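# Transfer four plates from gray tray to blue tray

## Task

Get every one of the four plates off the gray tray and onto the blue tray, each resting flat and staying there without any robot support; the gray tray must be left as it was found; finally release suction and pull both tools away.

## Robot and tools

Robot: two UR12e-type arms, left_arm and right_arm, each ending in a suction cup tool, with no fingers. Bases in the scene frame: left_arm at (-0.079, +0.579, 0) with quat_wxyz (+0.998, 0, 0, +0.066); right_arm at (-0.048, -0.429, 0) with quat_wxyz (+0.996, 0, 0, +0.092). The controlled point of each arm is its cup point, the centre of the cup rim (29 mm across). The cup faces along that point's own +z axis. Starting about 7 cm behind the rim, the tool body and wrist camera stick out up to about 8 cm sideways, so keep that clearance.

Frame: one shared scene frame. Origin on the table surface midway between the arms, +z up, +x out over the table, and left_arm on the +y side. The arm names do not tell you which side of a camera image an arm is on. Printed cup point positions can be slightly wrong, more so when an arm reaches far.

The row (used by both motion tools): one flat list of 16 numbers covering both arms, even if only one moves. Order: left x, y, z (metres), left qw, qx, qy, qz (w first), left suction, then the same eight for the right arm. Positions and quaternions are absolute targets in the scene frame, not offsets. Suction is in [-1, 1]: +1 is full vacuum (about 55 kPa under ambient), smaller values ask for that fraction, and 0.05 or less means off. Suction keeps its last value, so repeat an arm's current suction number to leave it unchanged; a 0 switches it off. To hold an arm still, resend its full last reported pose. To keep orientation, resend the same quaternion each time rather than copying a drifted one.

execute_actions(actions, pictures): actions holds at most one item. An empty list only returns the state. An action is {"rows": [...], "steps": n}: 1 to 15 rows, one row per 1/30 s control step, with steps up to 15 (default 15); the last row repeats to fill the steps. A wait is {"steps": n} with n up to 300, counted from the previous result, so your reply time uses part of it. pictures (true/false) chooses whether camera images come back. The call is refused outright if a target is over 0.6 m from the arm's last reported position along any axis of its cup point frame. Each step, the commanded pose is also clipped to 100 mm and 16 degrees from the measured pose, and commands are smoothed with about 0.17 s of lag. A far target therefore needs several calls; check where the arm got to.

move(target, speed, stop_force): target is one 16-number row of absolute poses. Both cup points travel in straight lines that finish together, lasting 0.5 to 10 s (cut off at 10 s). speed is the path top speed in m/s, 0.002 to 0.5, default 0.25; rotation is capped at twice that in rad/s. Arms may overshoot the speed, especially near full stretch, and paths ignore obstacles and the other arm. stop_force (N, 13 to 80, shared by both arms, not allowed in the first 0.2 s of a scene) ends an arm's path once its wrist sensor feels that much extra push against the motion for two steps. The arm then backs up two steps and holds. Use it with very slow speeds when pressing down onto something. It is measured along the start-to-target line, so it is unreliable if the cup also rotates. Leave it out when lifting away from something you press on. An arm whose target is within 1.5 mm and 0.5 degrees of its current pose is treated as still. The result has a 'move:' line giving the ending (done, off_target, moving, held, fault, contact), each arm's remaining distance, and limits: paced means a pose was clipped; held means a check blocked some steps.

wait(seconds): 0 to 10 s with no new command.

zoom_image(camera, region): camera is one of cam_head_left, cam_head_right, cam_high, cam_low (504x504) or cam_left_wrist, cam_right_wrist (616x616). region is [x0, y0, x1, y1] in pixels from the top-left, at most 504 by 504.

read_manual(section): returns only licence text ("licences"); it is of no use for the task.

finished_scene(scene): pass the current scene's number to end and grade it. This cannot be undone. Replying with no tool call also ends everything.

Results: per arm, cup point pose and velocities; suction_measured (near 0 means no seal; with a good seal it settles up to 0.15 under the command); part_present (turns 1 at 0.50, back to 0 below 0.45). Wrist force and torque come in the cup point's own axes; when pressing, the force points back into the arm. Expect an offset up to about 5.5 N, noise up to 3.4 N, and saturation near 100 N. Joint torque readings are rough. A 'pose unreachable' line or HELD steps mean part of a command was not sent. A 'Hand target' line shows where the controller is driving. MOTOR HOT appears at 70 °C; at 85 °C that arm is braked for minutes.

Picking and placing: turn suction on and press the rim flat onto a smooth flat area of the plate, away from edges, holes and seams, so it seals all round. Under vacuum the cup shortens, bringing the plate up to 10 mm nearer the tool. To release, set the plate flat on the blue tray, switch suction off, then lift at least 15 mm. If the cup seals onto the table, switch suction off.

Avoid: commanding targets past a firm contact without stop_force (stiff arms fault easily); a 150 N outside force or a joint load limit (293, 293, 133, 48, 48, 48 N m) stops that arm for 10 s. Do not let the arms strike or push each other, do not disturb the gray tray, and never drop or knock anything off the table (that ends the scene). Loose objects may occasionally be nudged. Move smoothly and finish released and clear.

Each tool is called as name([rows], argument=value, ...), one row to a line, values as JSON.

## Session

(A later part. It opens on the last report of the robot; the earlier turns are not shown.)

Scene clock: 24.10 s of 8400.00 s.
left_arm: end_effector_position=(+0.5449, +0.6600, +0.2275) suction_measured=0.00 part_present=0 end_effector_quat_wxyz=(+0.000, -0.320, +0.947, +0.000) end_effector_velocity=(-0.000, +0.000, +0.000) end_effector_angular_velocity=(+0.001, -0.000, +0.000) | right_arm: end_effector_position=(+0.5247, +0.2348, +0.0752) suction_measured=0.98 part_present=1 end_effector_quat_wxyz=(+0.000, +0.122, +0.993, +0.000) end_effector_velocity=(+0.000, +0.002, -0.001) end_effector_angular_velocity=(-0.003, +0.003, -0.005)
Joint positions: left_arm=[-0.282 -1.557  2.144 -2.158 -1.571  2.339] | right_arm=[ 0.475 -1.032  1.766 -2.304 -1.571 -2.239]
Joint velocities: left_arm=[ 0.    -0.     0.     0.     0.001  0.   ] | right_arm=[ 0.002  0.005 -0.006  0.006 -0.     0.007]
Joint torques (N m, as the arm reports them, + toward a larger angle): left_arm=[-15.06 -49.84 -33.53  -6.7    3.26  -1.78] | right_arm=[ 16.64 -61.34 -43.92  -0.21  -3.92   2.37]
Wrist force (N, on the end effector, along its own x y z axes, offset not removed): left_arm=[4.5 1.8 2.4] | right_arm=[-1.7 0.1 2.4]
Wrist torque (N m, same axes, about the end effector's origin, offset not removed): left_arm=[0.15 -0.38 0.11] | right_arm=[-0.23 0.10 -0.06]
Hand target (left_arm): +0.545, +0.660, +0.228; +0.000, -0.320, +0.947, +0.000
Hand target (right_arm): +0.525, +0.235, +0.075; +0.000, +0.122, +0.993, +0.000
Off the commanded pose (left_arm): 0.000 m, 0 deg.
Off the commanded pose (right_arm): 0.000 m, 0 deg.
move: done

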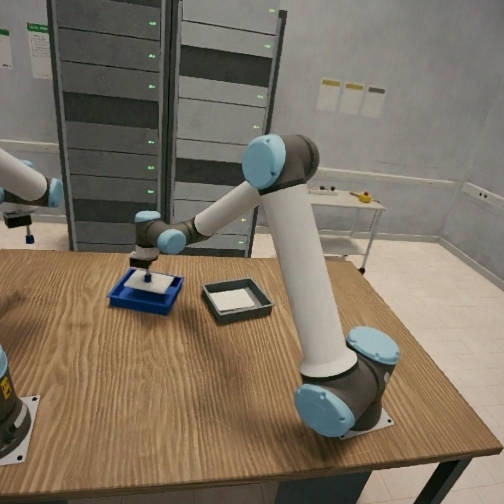

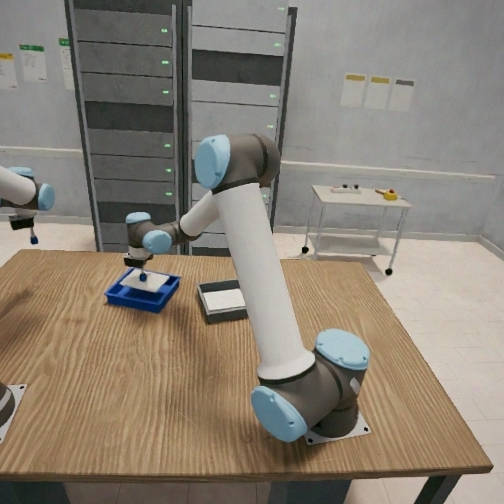

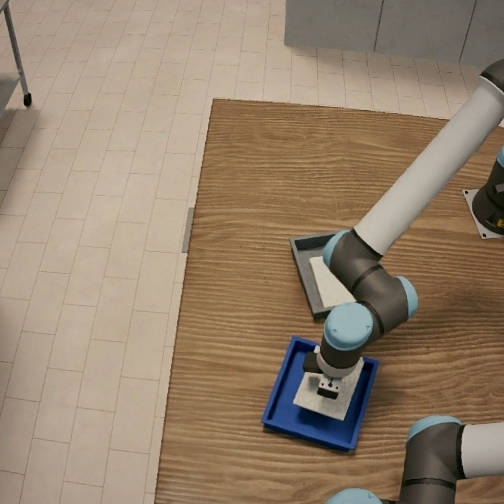

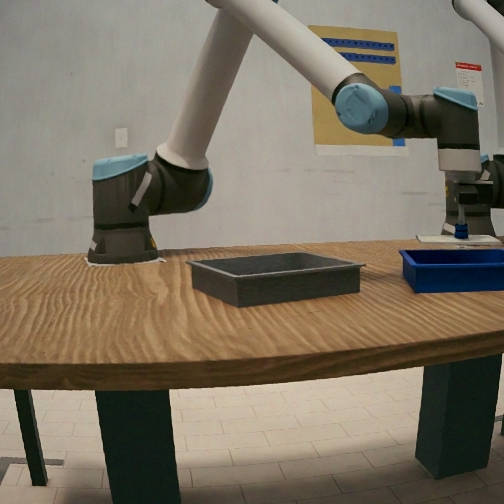

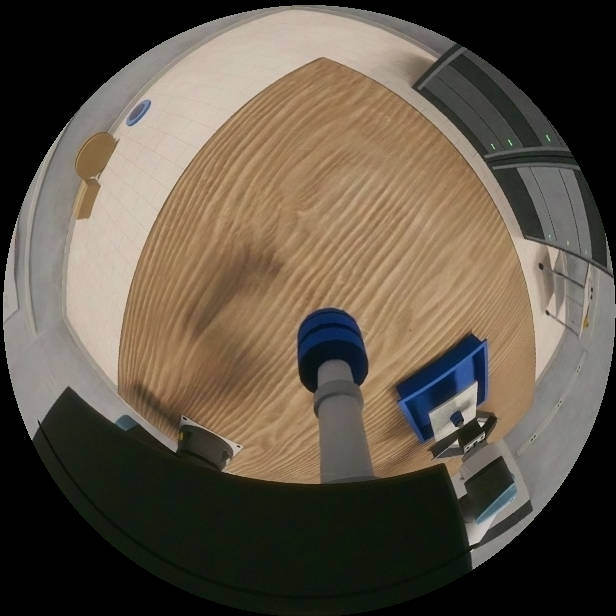

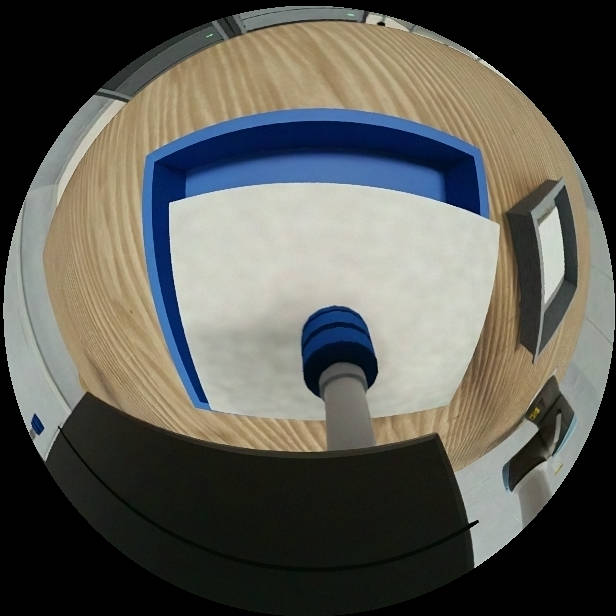

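move(target=[0.5449,0.66,0.2275,0,-0.32,0.947,0,0, 0.544,0.252,0.062,0,0.1045,0.9945,0,1], speed=0.1)

Scene clock: 26.27 s of 8400.00 s.
left_arm: end_effector_position=(+0.5449, +0.6600, +0.2275) suction_measured=0.00 part_present=0 end_effector_quat_wxyz=(+0.000, -0.320, +0.947, +0.000) end_effector_velocity=(-0.000, -0.000, -0.000) end_effector_angular_velocity=(-0.001, +0.001, +0.000) | right_arm: end_effector_position=(+0.5438, +0.2518, +0.0621) suction_measured=0.99 part_present=1 end_effector_quat_wxyz=(+0.000, +0.105, +0.995, +0.000) end_effector_velocity=(+0.001, +0.001, -0.001) end_effector_angular_velocity=(-0.002, -0.000, +0.003)
Joint positions: left_arm=[-0.282 -1.557  2.144 -2.158 -1.571  2.339] | right_arm=[ 0.477 -0.986  1.714 -2.299 -1.571 -2.271]
Joint velocities: left_arm=[ 0.     0.    -0.     0.001 -0.001  0.   ] | right_arm=[ 0.     0.004 -0.004  0.001 -0.002 -0.003]
Joint torques (N m, as the arm reports them, + toward a larger angle): left_arm=[-14.35 -50.54 -33.57  -6.56   3.18  -1.77] | right_arm=[ 15.5  -66.11 -43.85  -0.11  -4.02  -1.71]
Wrist force (N, on the end effector, along its own x y z axes, offset not removed): left_arm=[1.4 0.1 4.3] | right_arm=[0.1 -0.1 0.8]
Wrist torque (N m, same axes, about the end effector's origin, offset not removed): left_arm=[-0.01 0.11 0.08] | right_arm=[-0.20 -0.24 -0.05]
Hand target (left_arm): +0.545, +0.660, +0.228; +0.000, -0.320, +0.947, +0.000
Hand target (right_arm): +0.544, +0.252, +0.062; +0.000, +0.105, +0.995, +0.000
Off the commanded pose (left_arm): 0.000 m, 0 deg.
Off the commanded pose (right_arm): 0.000 m, 0 deg.
move: done

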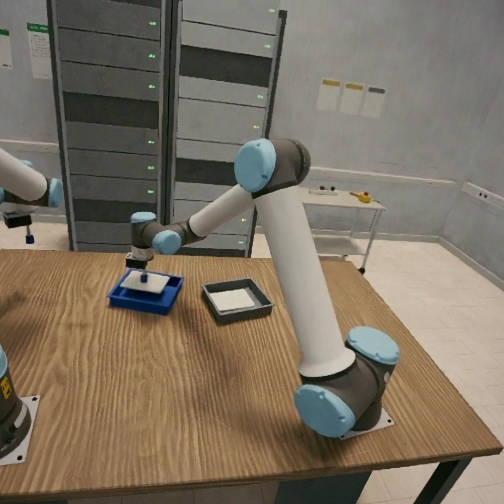

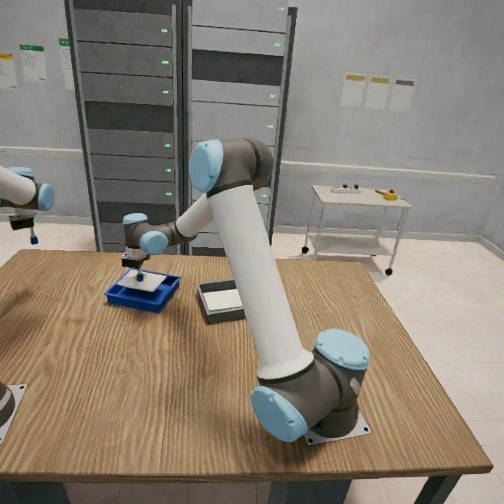

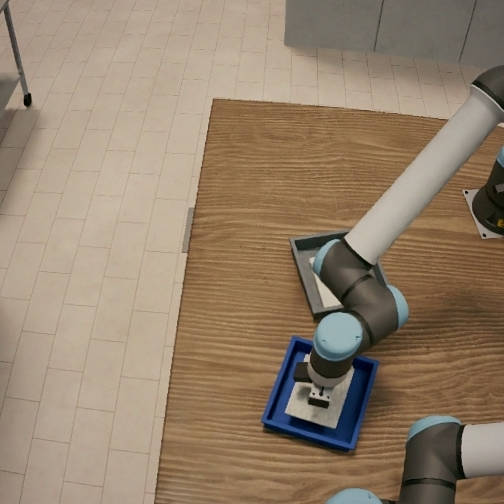

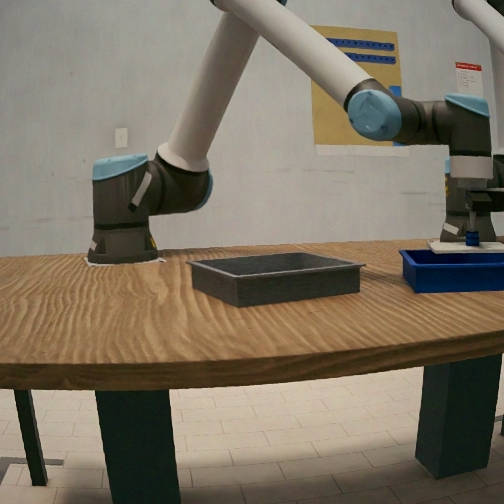

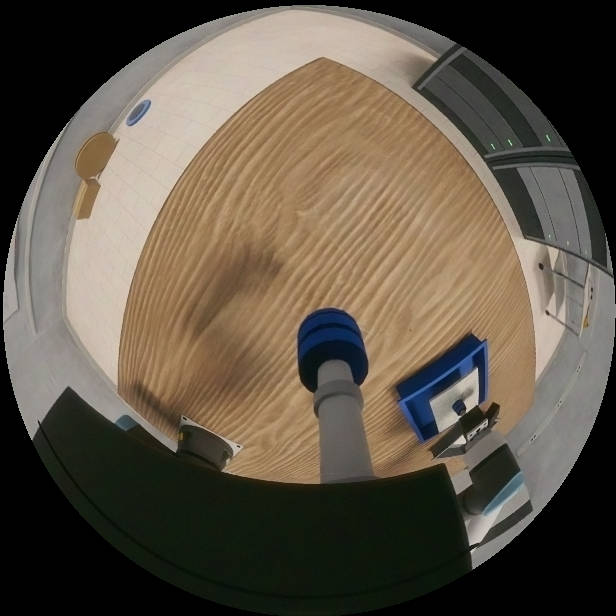

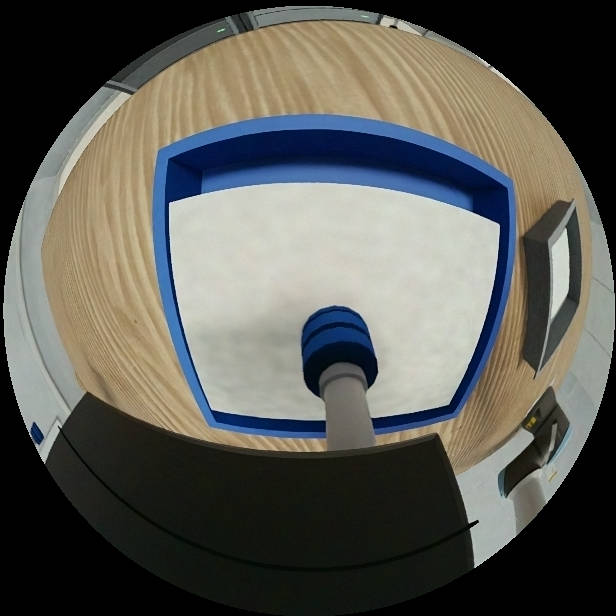

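move(target=[0.5449,0.66,0.2275,0,-0.32,0.947,0,0, 0.543,0.249,0.012,0,0.113,0.9936,0,1], speed=0.08)

move(target=[0.5449,0.66,0.2275,0,-0.32,0.947,0,0, 0.543,0.249,-0.008,0,0.113,0.9936,0,1], speed=0.006, stop_force=13)

Scene clock: 28.20 s of 8400.00 s.
left_arm: end_effector_position=(+0.5449, +0.6600, +0.2275) suction_measured=0.00 part_present=0 end_effector_quat_wxyz=(+0.000, -0.320, +0.947, +0.000) end_effector_velocity=(-0.001, -0.000, -0.001) end_effector_angular_velocity=(-0.001, +0.002, -0.001) | right_arm: end_effector_position=(+0.5430, +0.2490, +0.0123) suction_measured=0.96 part_present=1 end_effector_quat_wxyz=(-0.000, +0.113, +0.994, -0.000) end_effector_velocity=(+0.000, +0.000, -0.003) end_effector_angular_velocity=(-0.001, -0.001, -0.001)
Joint positions: left_arm=[-0.282 -1.557  2.144 -2.158 -1.571  2.339] | right_arm=[ 0.475 -0.932  1.735 -2.374 -1.571 -2.256]
Joint velocities: left_arm=[ 0.     0.     0.001  0.001 -0.001  0.001] | right_arm=[ 0.     0.004  0.    -0.004 -0.002  0.001]
Joint torques (N m, as the arm reports them, + toward a larger angle): left_arm=[-15.34 -53.   -34.28  -6.51   2.85  -1.34] | right_arm=[-20.1  -67.51 -23.44  -7.38  -3.81   2.58]
Wrist force (N, on the end effector, along its own x y z axes, offset not removed): left_arm=[3.5 0.2 4.2] | right_arm=[-0.7 1.4 2.0]
Wrist torque (N m, same axes, about the end effector's origin, offset not removed): left_arm=[-0.10 -0.24 0.07] | right_arm=[-0.06 -0.07 0.13]
Hand target (left_arm): +0.545, +0.660, +0.228; +0.000, -0.320, +0.947, +0.000
Hand target (right_arm): +0.543, +0.249, +0.012; -0.000, +0.113, +0.994, -0.000
Off the commanded pose (left_arm): 0.000 m, 0 deg.
Off the commanded pose (right_arm): 0.000 m, 0 deg.
move: done

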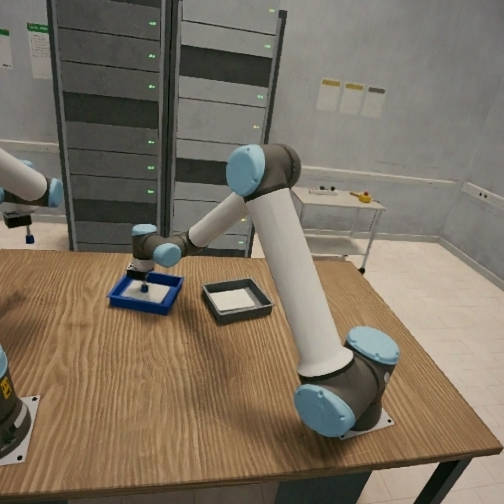

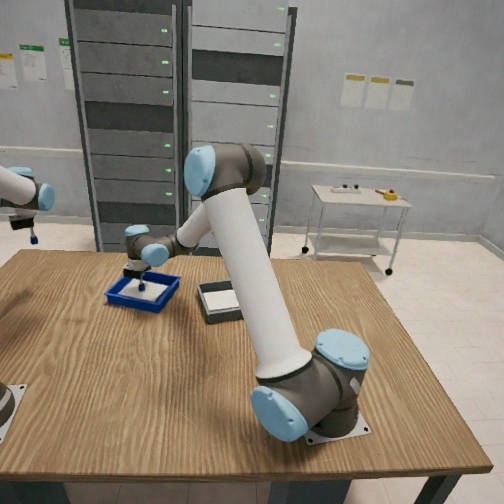

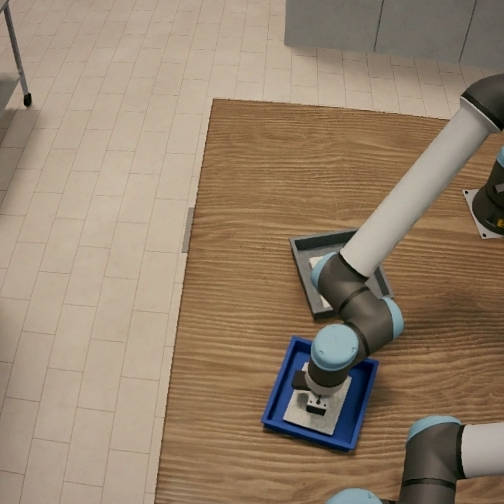

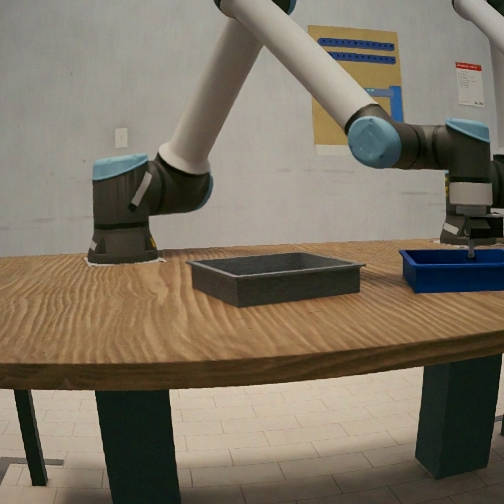

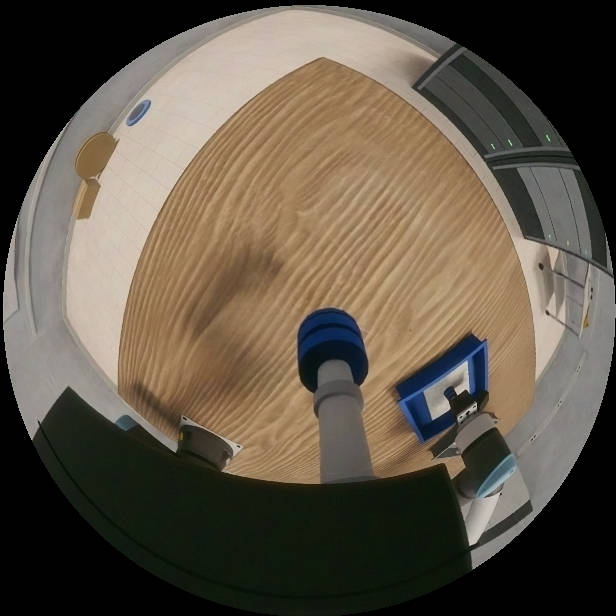

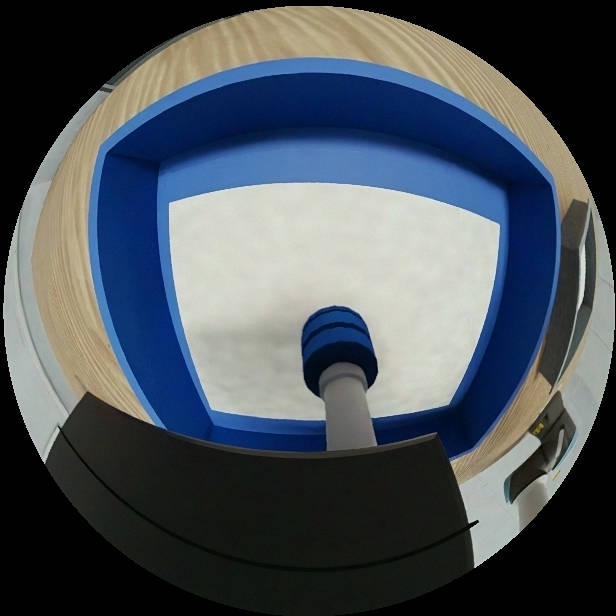

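Scene clock: 30.63 s of 8400.00 s.
left_arm: end_effector_position=(+0.5449, +0.6600, +0.2275) suction_measured=0.00 part_present=0 end_effector_quat_wxyz=(+0.000, -0.320, +0.947, +0.000) end_effector_velocity=(+0.000, +0.000, +0.000) end_effector_angular_velocity=(+0.001, -0.000, -0.001) | right_arm: end_effector_position=(+0.5431, +0.2491, +0.0001) suction_measured=0.99 part_present=1 end_effector_quat_wxyz=(+0.000, +0.113, +0.994, +0.000) end_effector_velocity=(-0.002, -0.001, +0.000) end_effector_angular_velocity=(-0.002, +0.004, -0.000)
Joint positions: left_arm=[-0.282 -1.557  2.144 -2.158 -1.571  2.339] | right_arm=[ 0.475 -0.917  1.738 -2.391 -1.571 -2.256]
Joint velocities: left_arm=[-0.     0.    -0.    -0.     0.001  0.001] | right_arm=[ 0.001 -0.002  0.001  0.006  0.     0.001]
Joint torques (N m, as the arm reports them, + toward a larger angle): left_arm=[-12.72 -47.42 -33.79  -6.67   2.77  -1.51] | right_arm=[-19.09 -76.15 -17.57   0.93  -3.44   2.52]
Wrist force (N, on the end effector, along its own x y z axes, offset not removed): left_arm=[4.4 -0.5 2.5] | right_arm=[5.1 -9.8 -29.7]
Wrist torque (N m, same axes, about the end effector's origin, offset not removed): left_arm=[-0.19 -0.30 0.01] | right_arm=[-0.50 -0.12 -0.07]
Hand target (left_arm): +0.545, +0.660, +0.228; +0.000, -0.320, +0.947, +0.000
Hand target (right_arm): +0.543, +0.249, +0.000; +0.000, +0.113, +0.994, +0.000
Off the commanded pose (left_arm): 0.000 m, 0 deg.
Off the commanded pose (right_arm): 0.008 m, 0 deg.
move: contact (right_arm)

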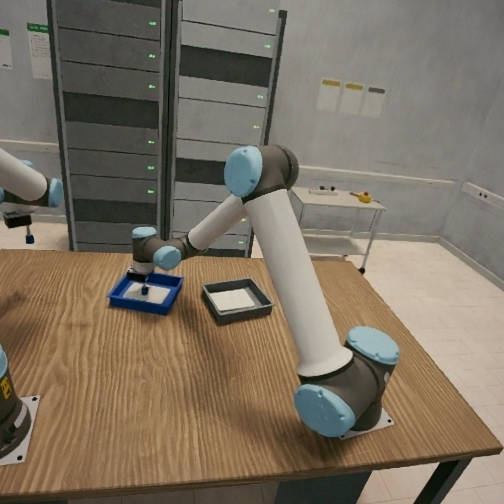

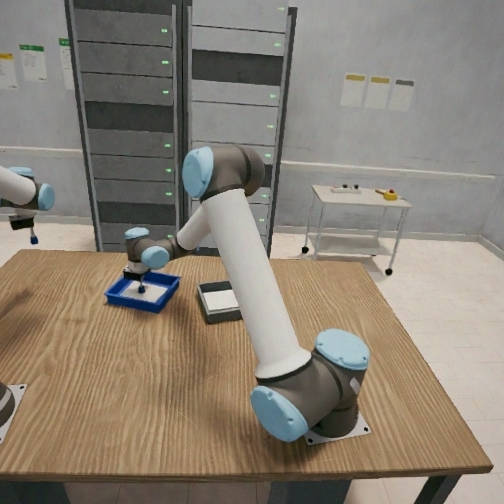

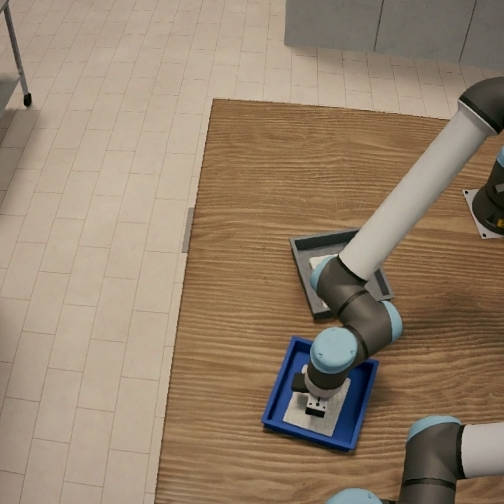

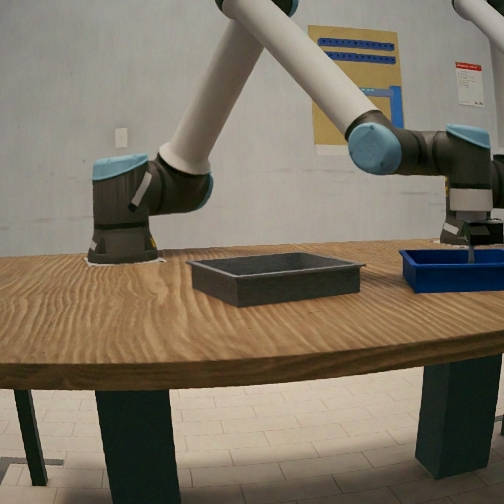

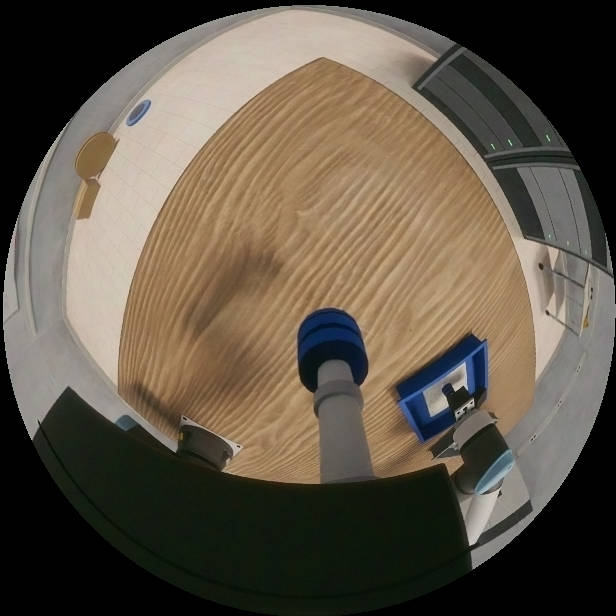

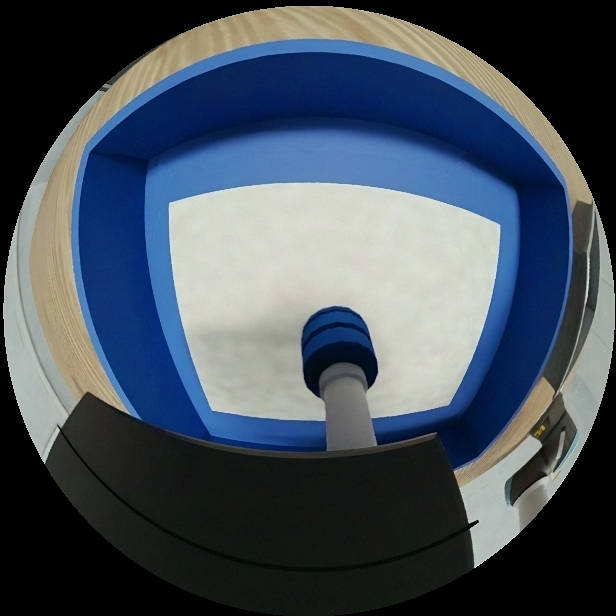

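execute_actions([
  {"rows":[[0.5449,0.66,0.2275,0,-0.32,0.947,0,0, 0.543,0.249,0.0012,0,0.113,0.9936,0,0]],"steps":8},
], pictures=false)

Scene clock: 31.47 s of 8400.00 s.
left_arm: end_effector_position=(+0.5449, +0.6600, +0.2275) suction_measured=0.00 part_present=0 end_effector_quat_wxyz=(+0.000, -0.320, +0.947, +0.000) end_effector_velocity=(-0.000, -0.000, -0.001) end_effector_angular_velocity=(+0.000, +0.001, +0.000) | right_arm: end_effector_position=(+0.5430, +0.2490, +0.0010) suction_measured=0.00 part_present=0 end_effector_quat_wxyz=(-0.000, +0.113, +0.994, -0.000) end_effector_velocity=(+0.001, +0.001, +0.003) end_effector_angular_velocity=(+0.002, -0.002, +0.002)
Joint positions: left_arm=[-0.282 -1.557  2.144 -2.158 -1.571  2.339] | right_arm=[ 0.475 -0.919  1.738 -2.39  -1.571 -2.256]
Joint velocities: left_arm=[-0.     0.001  0.    -0.     0.    -0.   ] | right_arm=[ 0.    -0.002 -0.001  0.001  0.    -0.001]
Joint torques (N m, as the arm reports them, + toward a larger angle): left_arm=[-10.9  -49.63 -34.88  -7.18   3.01  -1.43] | right_arm=[-19.59 -87.78 -22.49   1.02  -2.87   2.58]
Wrist force (N, on the end effector, along its own x y z axes, offset not removed): left_arm=[2.2 0.6 2.4] | right_arm=[0.4 -2.1 -8.8]
Wrist torque (N m, same axes, about the end effector's origin, offset not removed): left_arm=[-0.04 -0.14 0.09] | right_arm=[-0.59 -0.16 0.04]
Hand target (left_arm): +0.545, +0.660, +0.228; +0.000, -0.320, +0.947, +0.000
Hand target (right_arm): +0.543, +0.249, +0.001; +0.000, +0.113, +0.994, +0.000
Off the commanded pose (left_arm): 0.000 m, 0 deg.
Off the commanded pose (right_arm): 0.000 m, 0 deg.
Steps of this call (steps 1 to 17: nothing new was sent; steps 18 to 25: all 8 steps of this action). Readings (end_effector_position | what the end effector reports):
18: left_arm (+0.5449, +0.6600, +0.2275) | right_arm (+0.5430, +0.2490, +0.0004) | left_arm suction_measured=0.00 part_present=0 | right_arm suction_measured=0.18 part_present=0
19: left_arm (+0.5449, +0.6600, +0.2275) | right_arm (+0.5430, +0.2490, +0.0005) | left_arm suction_measured=0.00 part_present=0 | right_arm suction_measured=0.00 part_present=0
21: left_arm (+0.5449, +0.6600, +0.2275) | right_arm (+0.5430, +0.2490, +0.0007) | left_arm suction_measured=0.00 part_present=0 | right_arm suction_measured=0.00 part_present=0
25: the state above

move(target=[0.5449,0.66,0.2275,0,-0.32,0.947,0,0, 0.543,0.249,0.078,0,0.113,0.9936,0,0], speed=0.2)

move(target=[0.5449,0.66,0.2275,0,-0.32,0.947,0,0, 0.486,-0.108,0.075,0,-0.156,0.988,0,0], speed=0.4)

Scene clock: 33.27 s of 8400.00 s.
left_arm: end_effector_position=(+0.5449, +0.6600, +0.2275) suction_measured=0.00 part_present=0 end_effector_quat_wxyz=(+0.000, -0.320, +0.947, +0.000) end_effector_velocity=(-0.001, +0.000, -0.001) end_effector_angular_velocity=(+0.000, +0.002, -0.000) | right_arm: end_effector_position=(+0.5430, +0.2490, +0.0777) suction_measured=0.00 part_present=0 end_effector_quat_wxyz=(+0.000, +0.113, +0.994, -0.000) end_effector_velocity=(-0.001, -0.000, +0.002) end_effector_angular_velocity=(-0.001, +0.000, +0.001)
Joint positions: left_arm=[-0.282 -1.557  2.144 -2.158 -1.571  2.339] | right_arm=[ 0.475 -1.006  1.714 -2.279 -1.571 -2.256]
Joint velocities: left_arm=[0.    0.    0.001 0.    0.    0.   ] | right_arm=[ 0.    -0.002 -0.     0.003 -0.    -0.001]
Joint torques (N m, as the arm reports them, + toward a larger angle): left_arm=[-12.02 -48.9  -33.44  -6.78   2.4   -1.57] | right_arm=[  0.69 -92.86 -44.7   -0.06  -1.    -1.5 ]
Wrist force (N, on the end effector, along its own x y z axes, offset not removed): left_arm=[1.0 0.8 2.7] | right_arm=[2.0 -0.6 -0.1]
Wrist torque (N m, same axes, about the end effector's origin, offset not removed): left_arm=[-0.14 0.11 0.12] | right_arm=[-0.34 -0.49 0.04]
Hand target (left_arm): +0.545, +0.660, +0.228; +0.000, -0.320, +0.947, +0.000
Hand target (right_arm): +0.543, +0.249, +0.078; +0.000, +0.113, +0.994, +0.000
Off the commanded pose (left_arm): 0.000 m, 0 deg.
Off the commanded pose (right_arm): 0.000 m, 0 deg.
move: done

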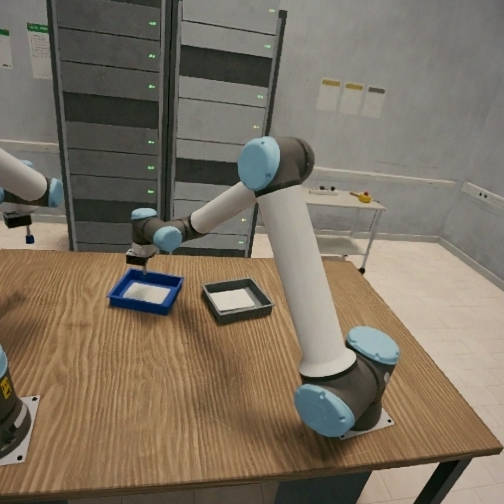

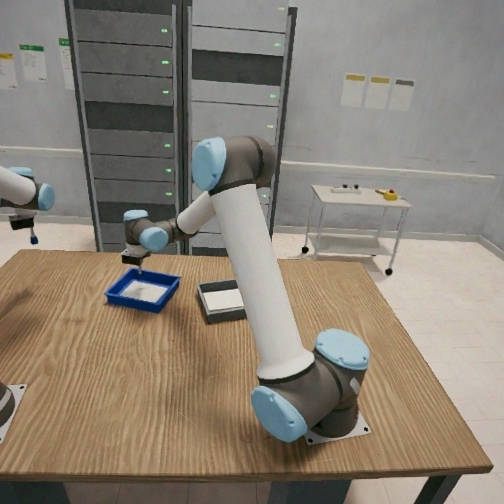

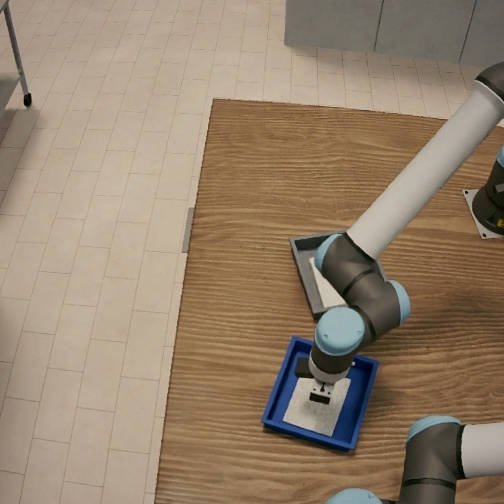

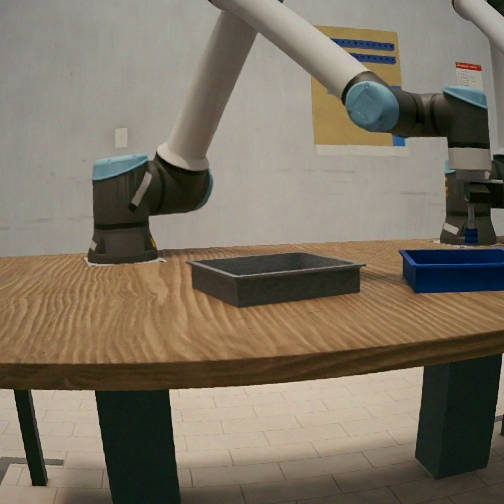

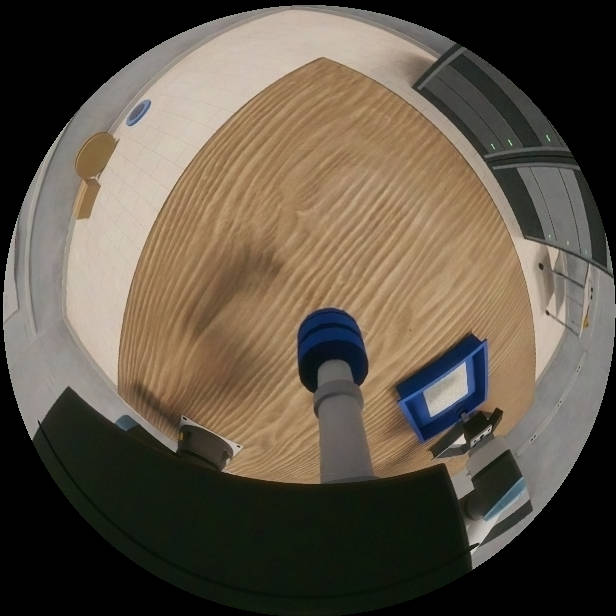

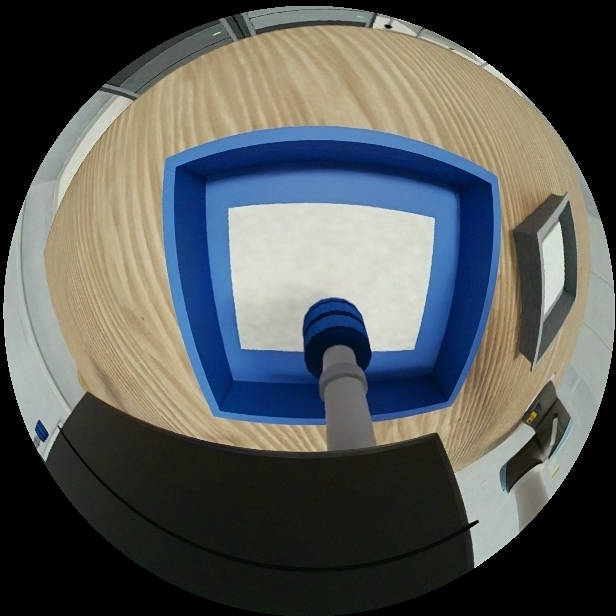

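Scene clock: 35.00 s of 8400.00 s.
left_arm: end_effector_position=(+0.5449, +0.6600, +0.2275) suction_measured=0.00 part_present=0 end_effector_quat_wxyz=(+0.000, -0.320, +0.947, +0.000) end_effector_velocity=(+0.001, -0.000, +0.001) end_effector_angular_velocity=(-0.000, -0.001, +0.001) | right_arm: end_effector_position=(+0.4862, -0.1078, +0.0748) suction_measured=0.00 part_present=0 end_effector_quat_wxyz=(-0.000, -0.156, +0.988, -0.000) end_effector_velocity=(+0.001, -0.002, +0.001) end_effector_angular_velocity=(+0.002, -0.003, +0.005)
Joint positions: left_arm=[-0.282 -1.557  2.144 -2.158 -1.571  2.339] | right_arm=[ 0.074 -1.353  2.274 -2.491 -1.571 -3.196]
Joint velocities: left_arm=[ 0.    -0.    -0.001  0.    -0.    -0.001] | right_arm=[-0.005 -0.003  0.001 -0.002  0.001 -0.01 ]
Joint torques (N m, as the arm reports them, + toward a larger angle): left_arm=[-13.41 -46.82 -32.14  -6.67   2.61  -1.  ] | right_arm=[-20.21 -64.16 -19.44  -6.73   3.69  -1.25]
Wrist force (N, on the end effector, along its own x y z axes, offset not removed): left_arm=[1.6 0.9 4.9] | right_arm=[2.3 -2.2 -1.1]
Wrist torque (N m, same axes, about the end effector's origin, offset not removed): left_arm=[0.00 0.00 0.11] | right_arm=[-0.52 -0.56 0.00]
Hand target (left_arm): +0.545, +0.660, +0.228; +0.000, -0.320, +0.947, +0.000
Hand target (right_arm): +0.486, -0.108, +0.075; -0.000, -0.156, +0.988, -0.000
Off the commanded pose (left_arm): 0.000 m, 0 deg.
Off the commanded pose (right_arm): 0.000 m, 0 deg.
move: done

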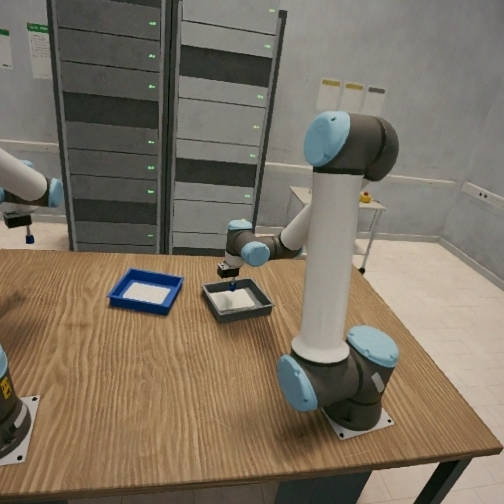

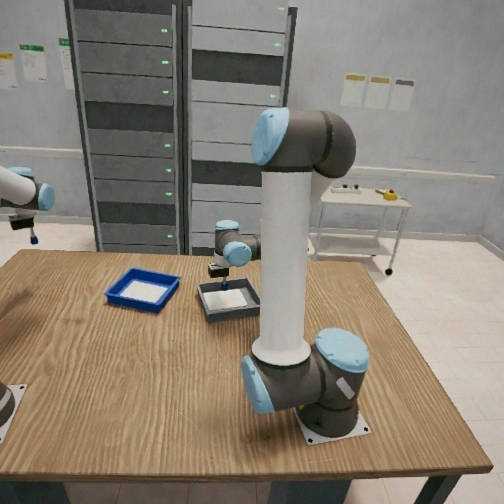

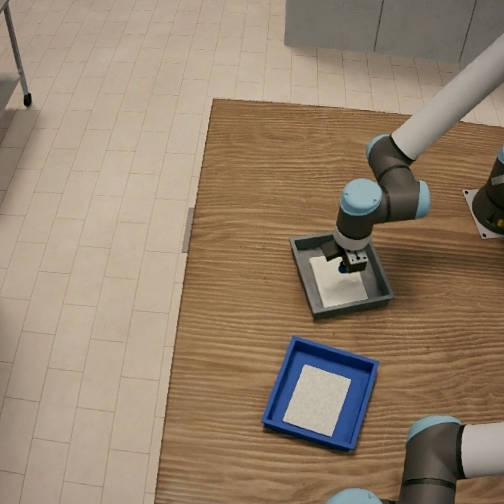

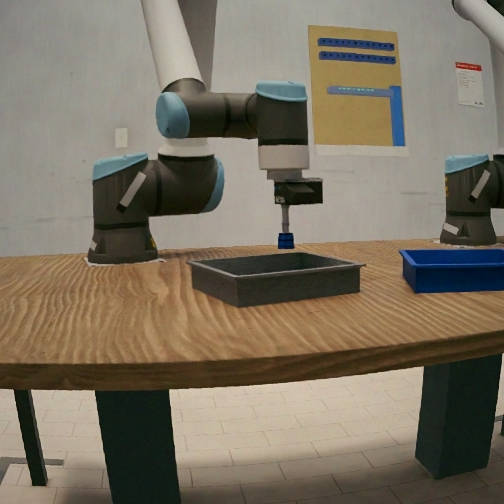

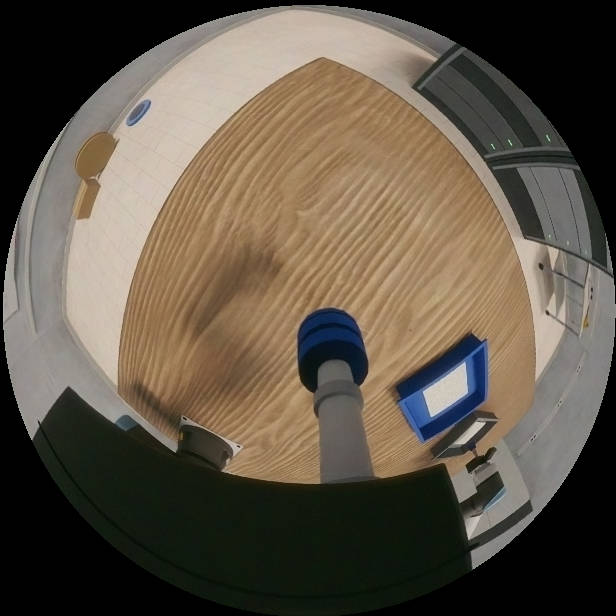

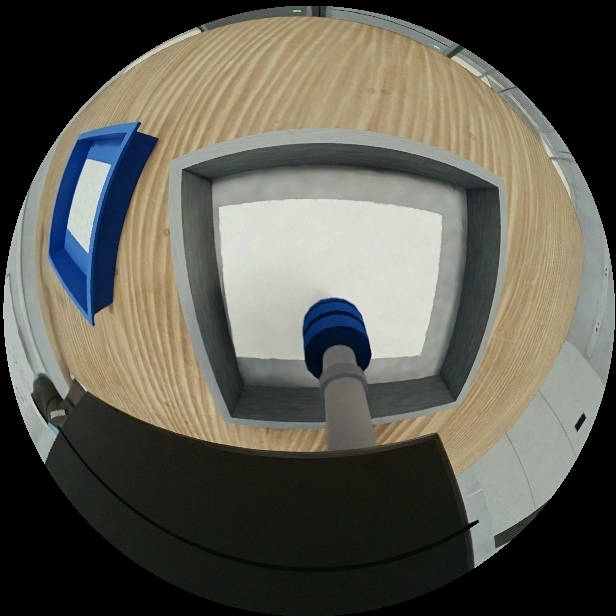

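move(target=[0.5449,0.66,0.2275,0,-0.32,0.947,0,0, 0.486,-0.108,0.0155,0,-0.156,0.988,0,1], speed=0.1)

Scene clock: 36.53 s of 8400.00 s.
left_arm: end_effector_position=(+0.5449, +0.6600, +0.2275) suction_measured=0.00 part_present=0 end_effector_quat_wxyz=(+0.000, -0.320, +0.947, +0.000) end_effector_velocity=(-0.000, -0.000, -0.000) end_effector_angular_velocity=(-0.001, +0.001, +0.000) | right_arm: end_effector_position=(+0.4861, -0.1081, +0.0158) suction_measured=0.65 part_present=1 end_effector_quat_wxyz=(-0.000, -0.156, +0.988, -0.000) end_effector_velocity=(-0.001, +0.000, -0.002) end_effector_angular_velocity=(-0.001, +0.001, +0.000)
Joint positions: left_arm=[-0.282 -1.557  2.144 -2.158 -1.571  2.339] | right_arm=[ 0.073 -1.247  2.3   -2.624 -1.571 -3.197]
Joint velocities: left_arm=[ 0.    -0.     0.     0.001 -0.001 -0.   ] | right_arm=[ 0.001  0.004  0.002 -0.004 -0.     0.001]
Joint torques (N m, as the arm reports them, + toward a larger angle): left_arm=[-10.62 -50.08 -34.46  -6.79   2.83  -1.97] | right_arm=[ 14.78 -36.96 -15.58  -6.85   4.01   2.48]
Wrist force (N, on the end effector, along its own x y z axes, offset not removed): left_arm=[0.3 0.5 5.1] | right_arm=[2.2 0.4 4.4]
Wrist torque (N m, same axes, about the end effector's origin, offset not removed): left_arm=[-0.09 0.24 0.12] | right_arm=[-0.29 -0.44 0.02]
Hand target (left_arm): +0.545, +0.660, +0.228; +0.000, -0.320, +0.947, +0.000
Hand target (right_arm): +0.486, -0.108, +0.015; -0.000, -0.156, +0.988, -0.000
Off the commanded pose (left_arm): 0.000 m, 0 deg.
Off the commanded pose (right_arm): 0.000 m, 0 deg.
move: done

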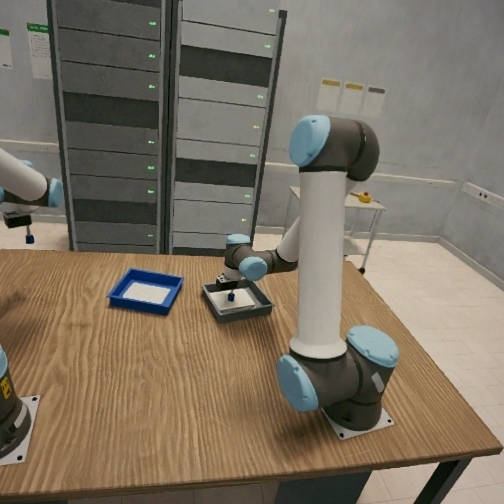

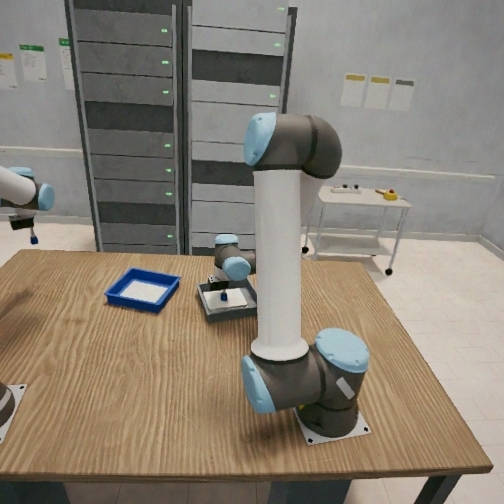

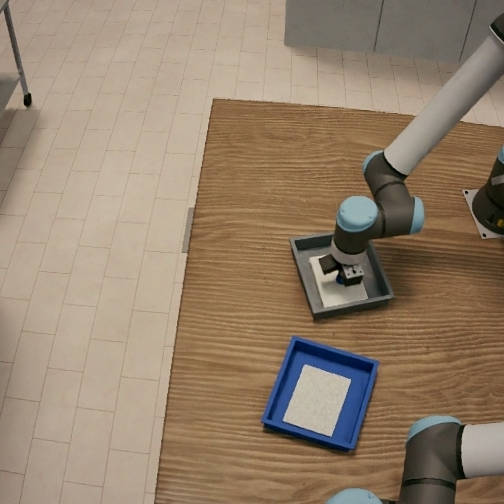

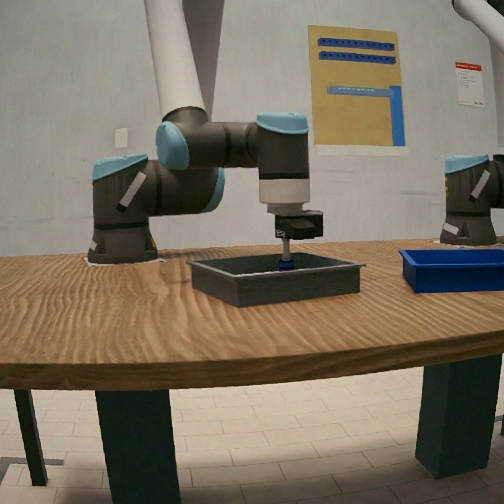

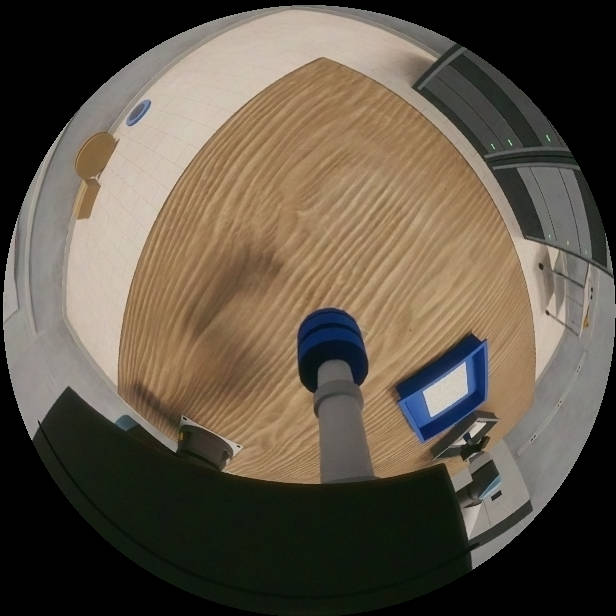

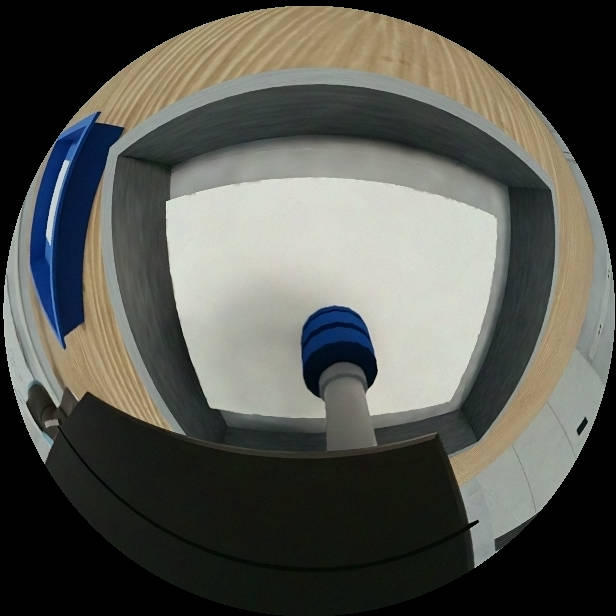

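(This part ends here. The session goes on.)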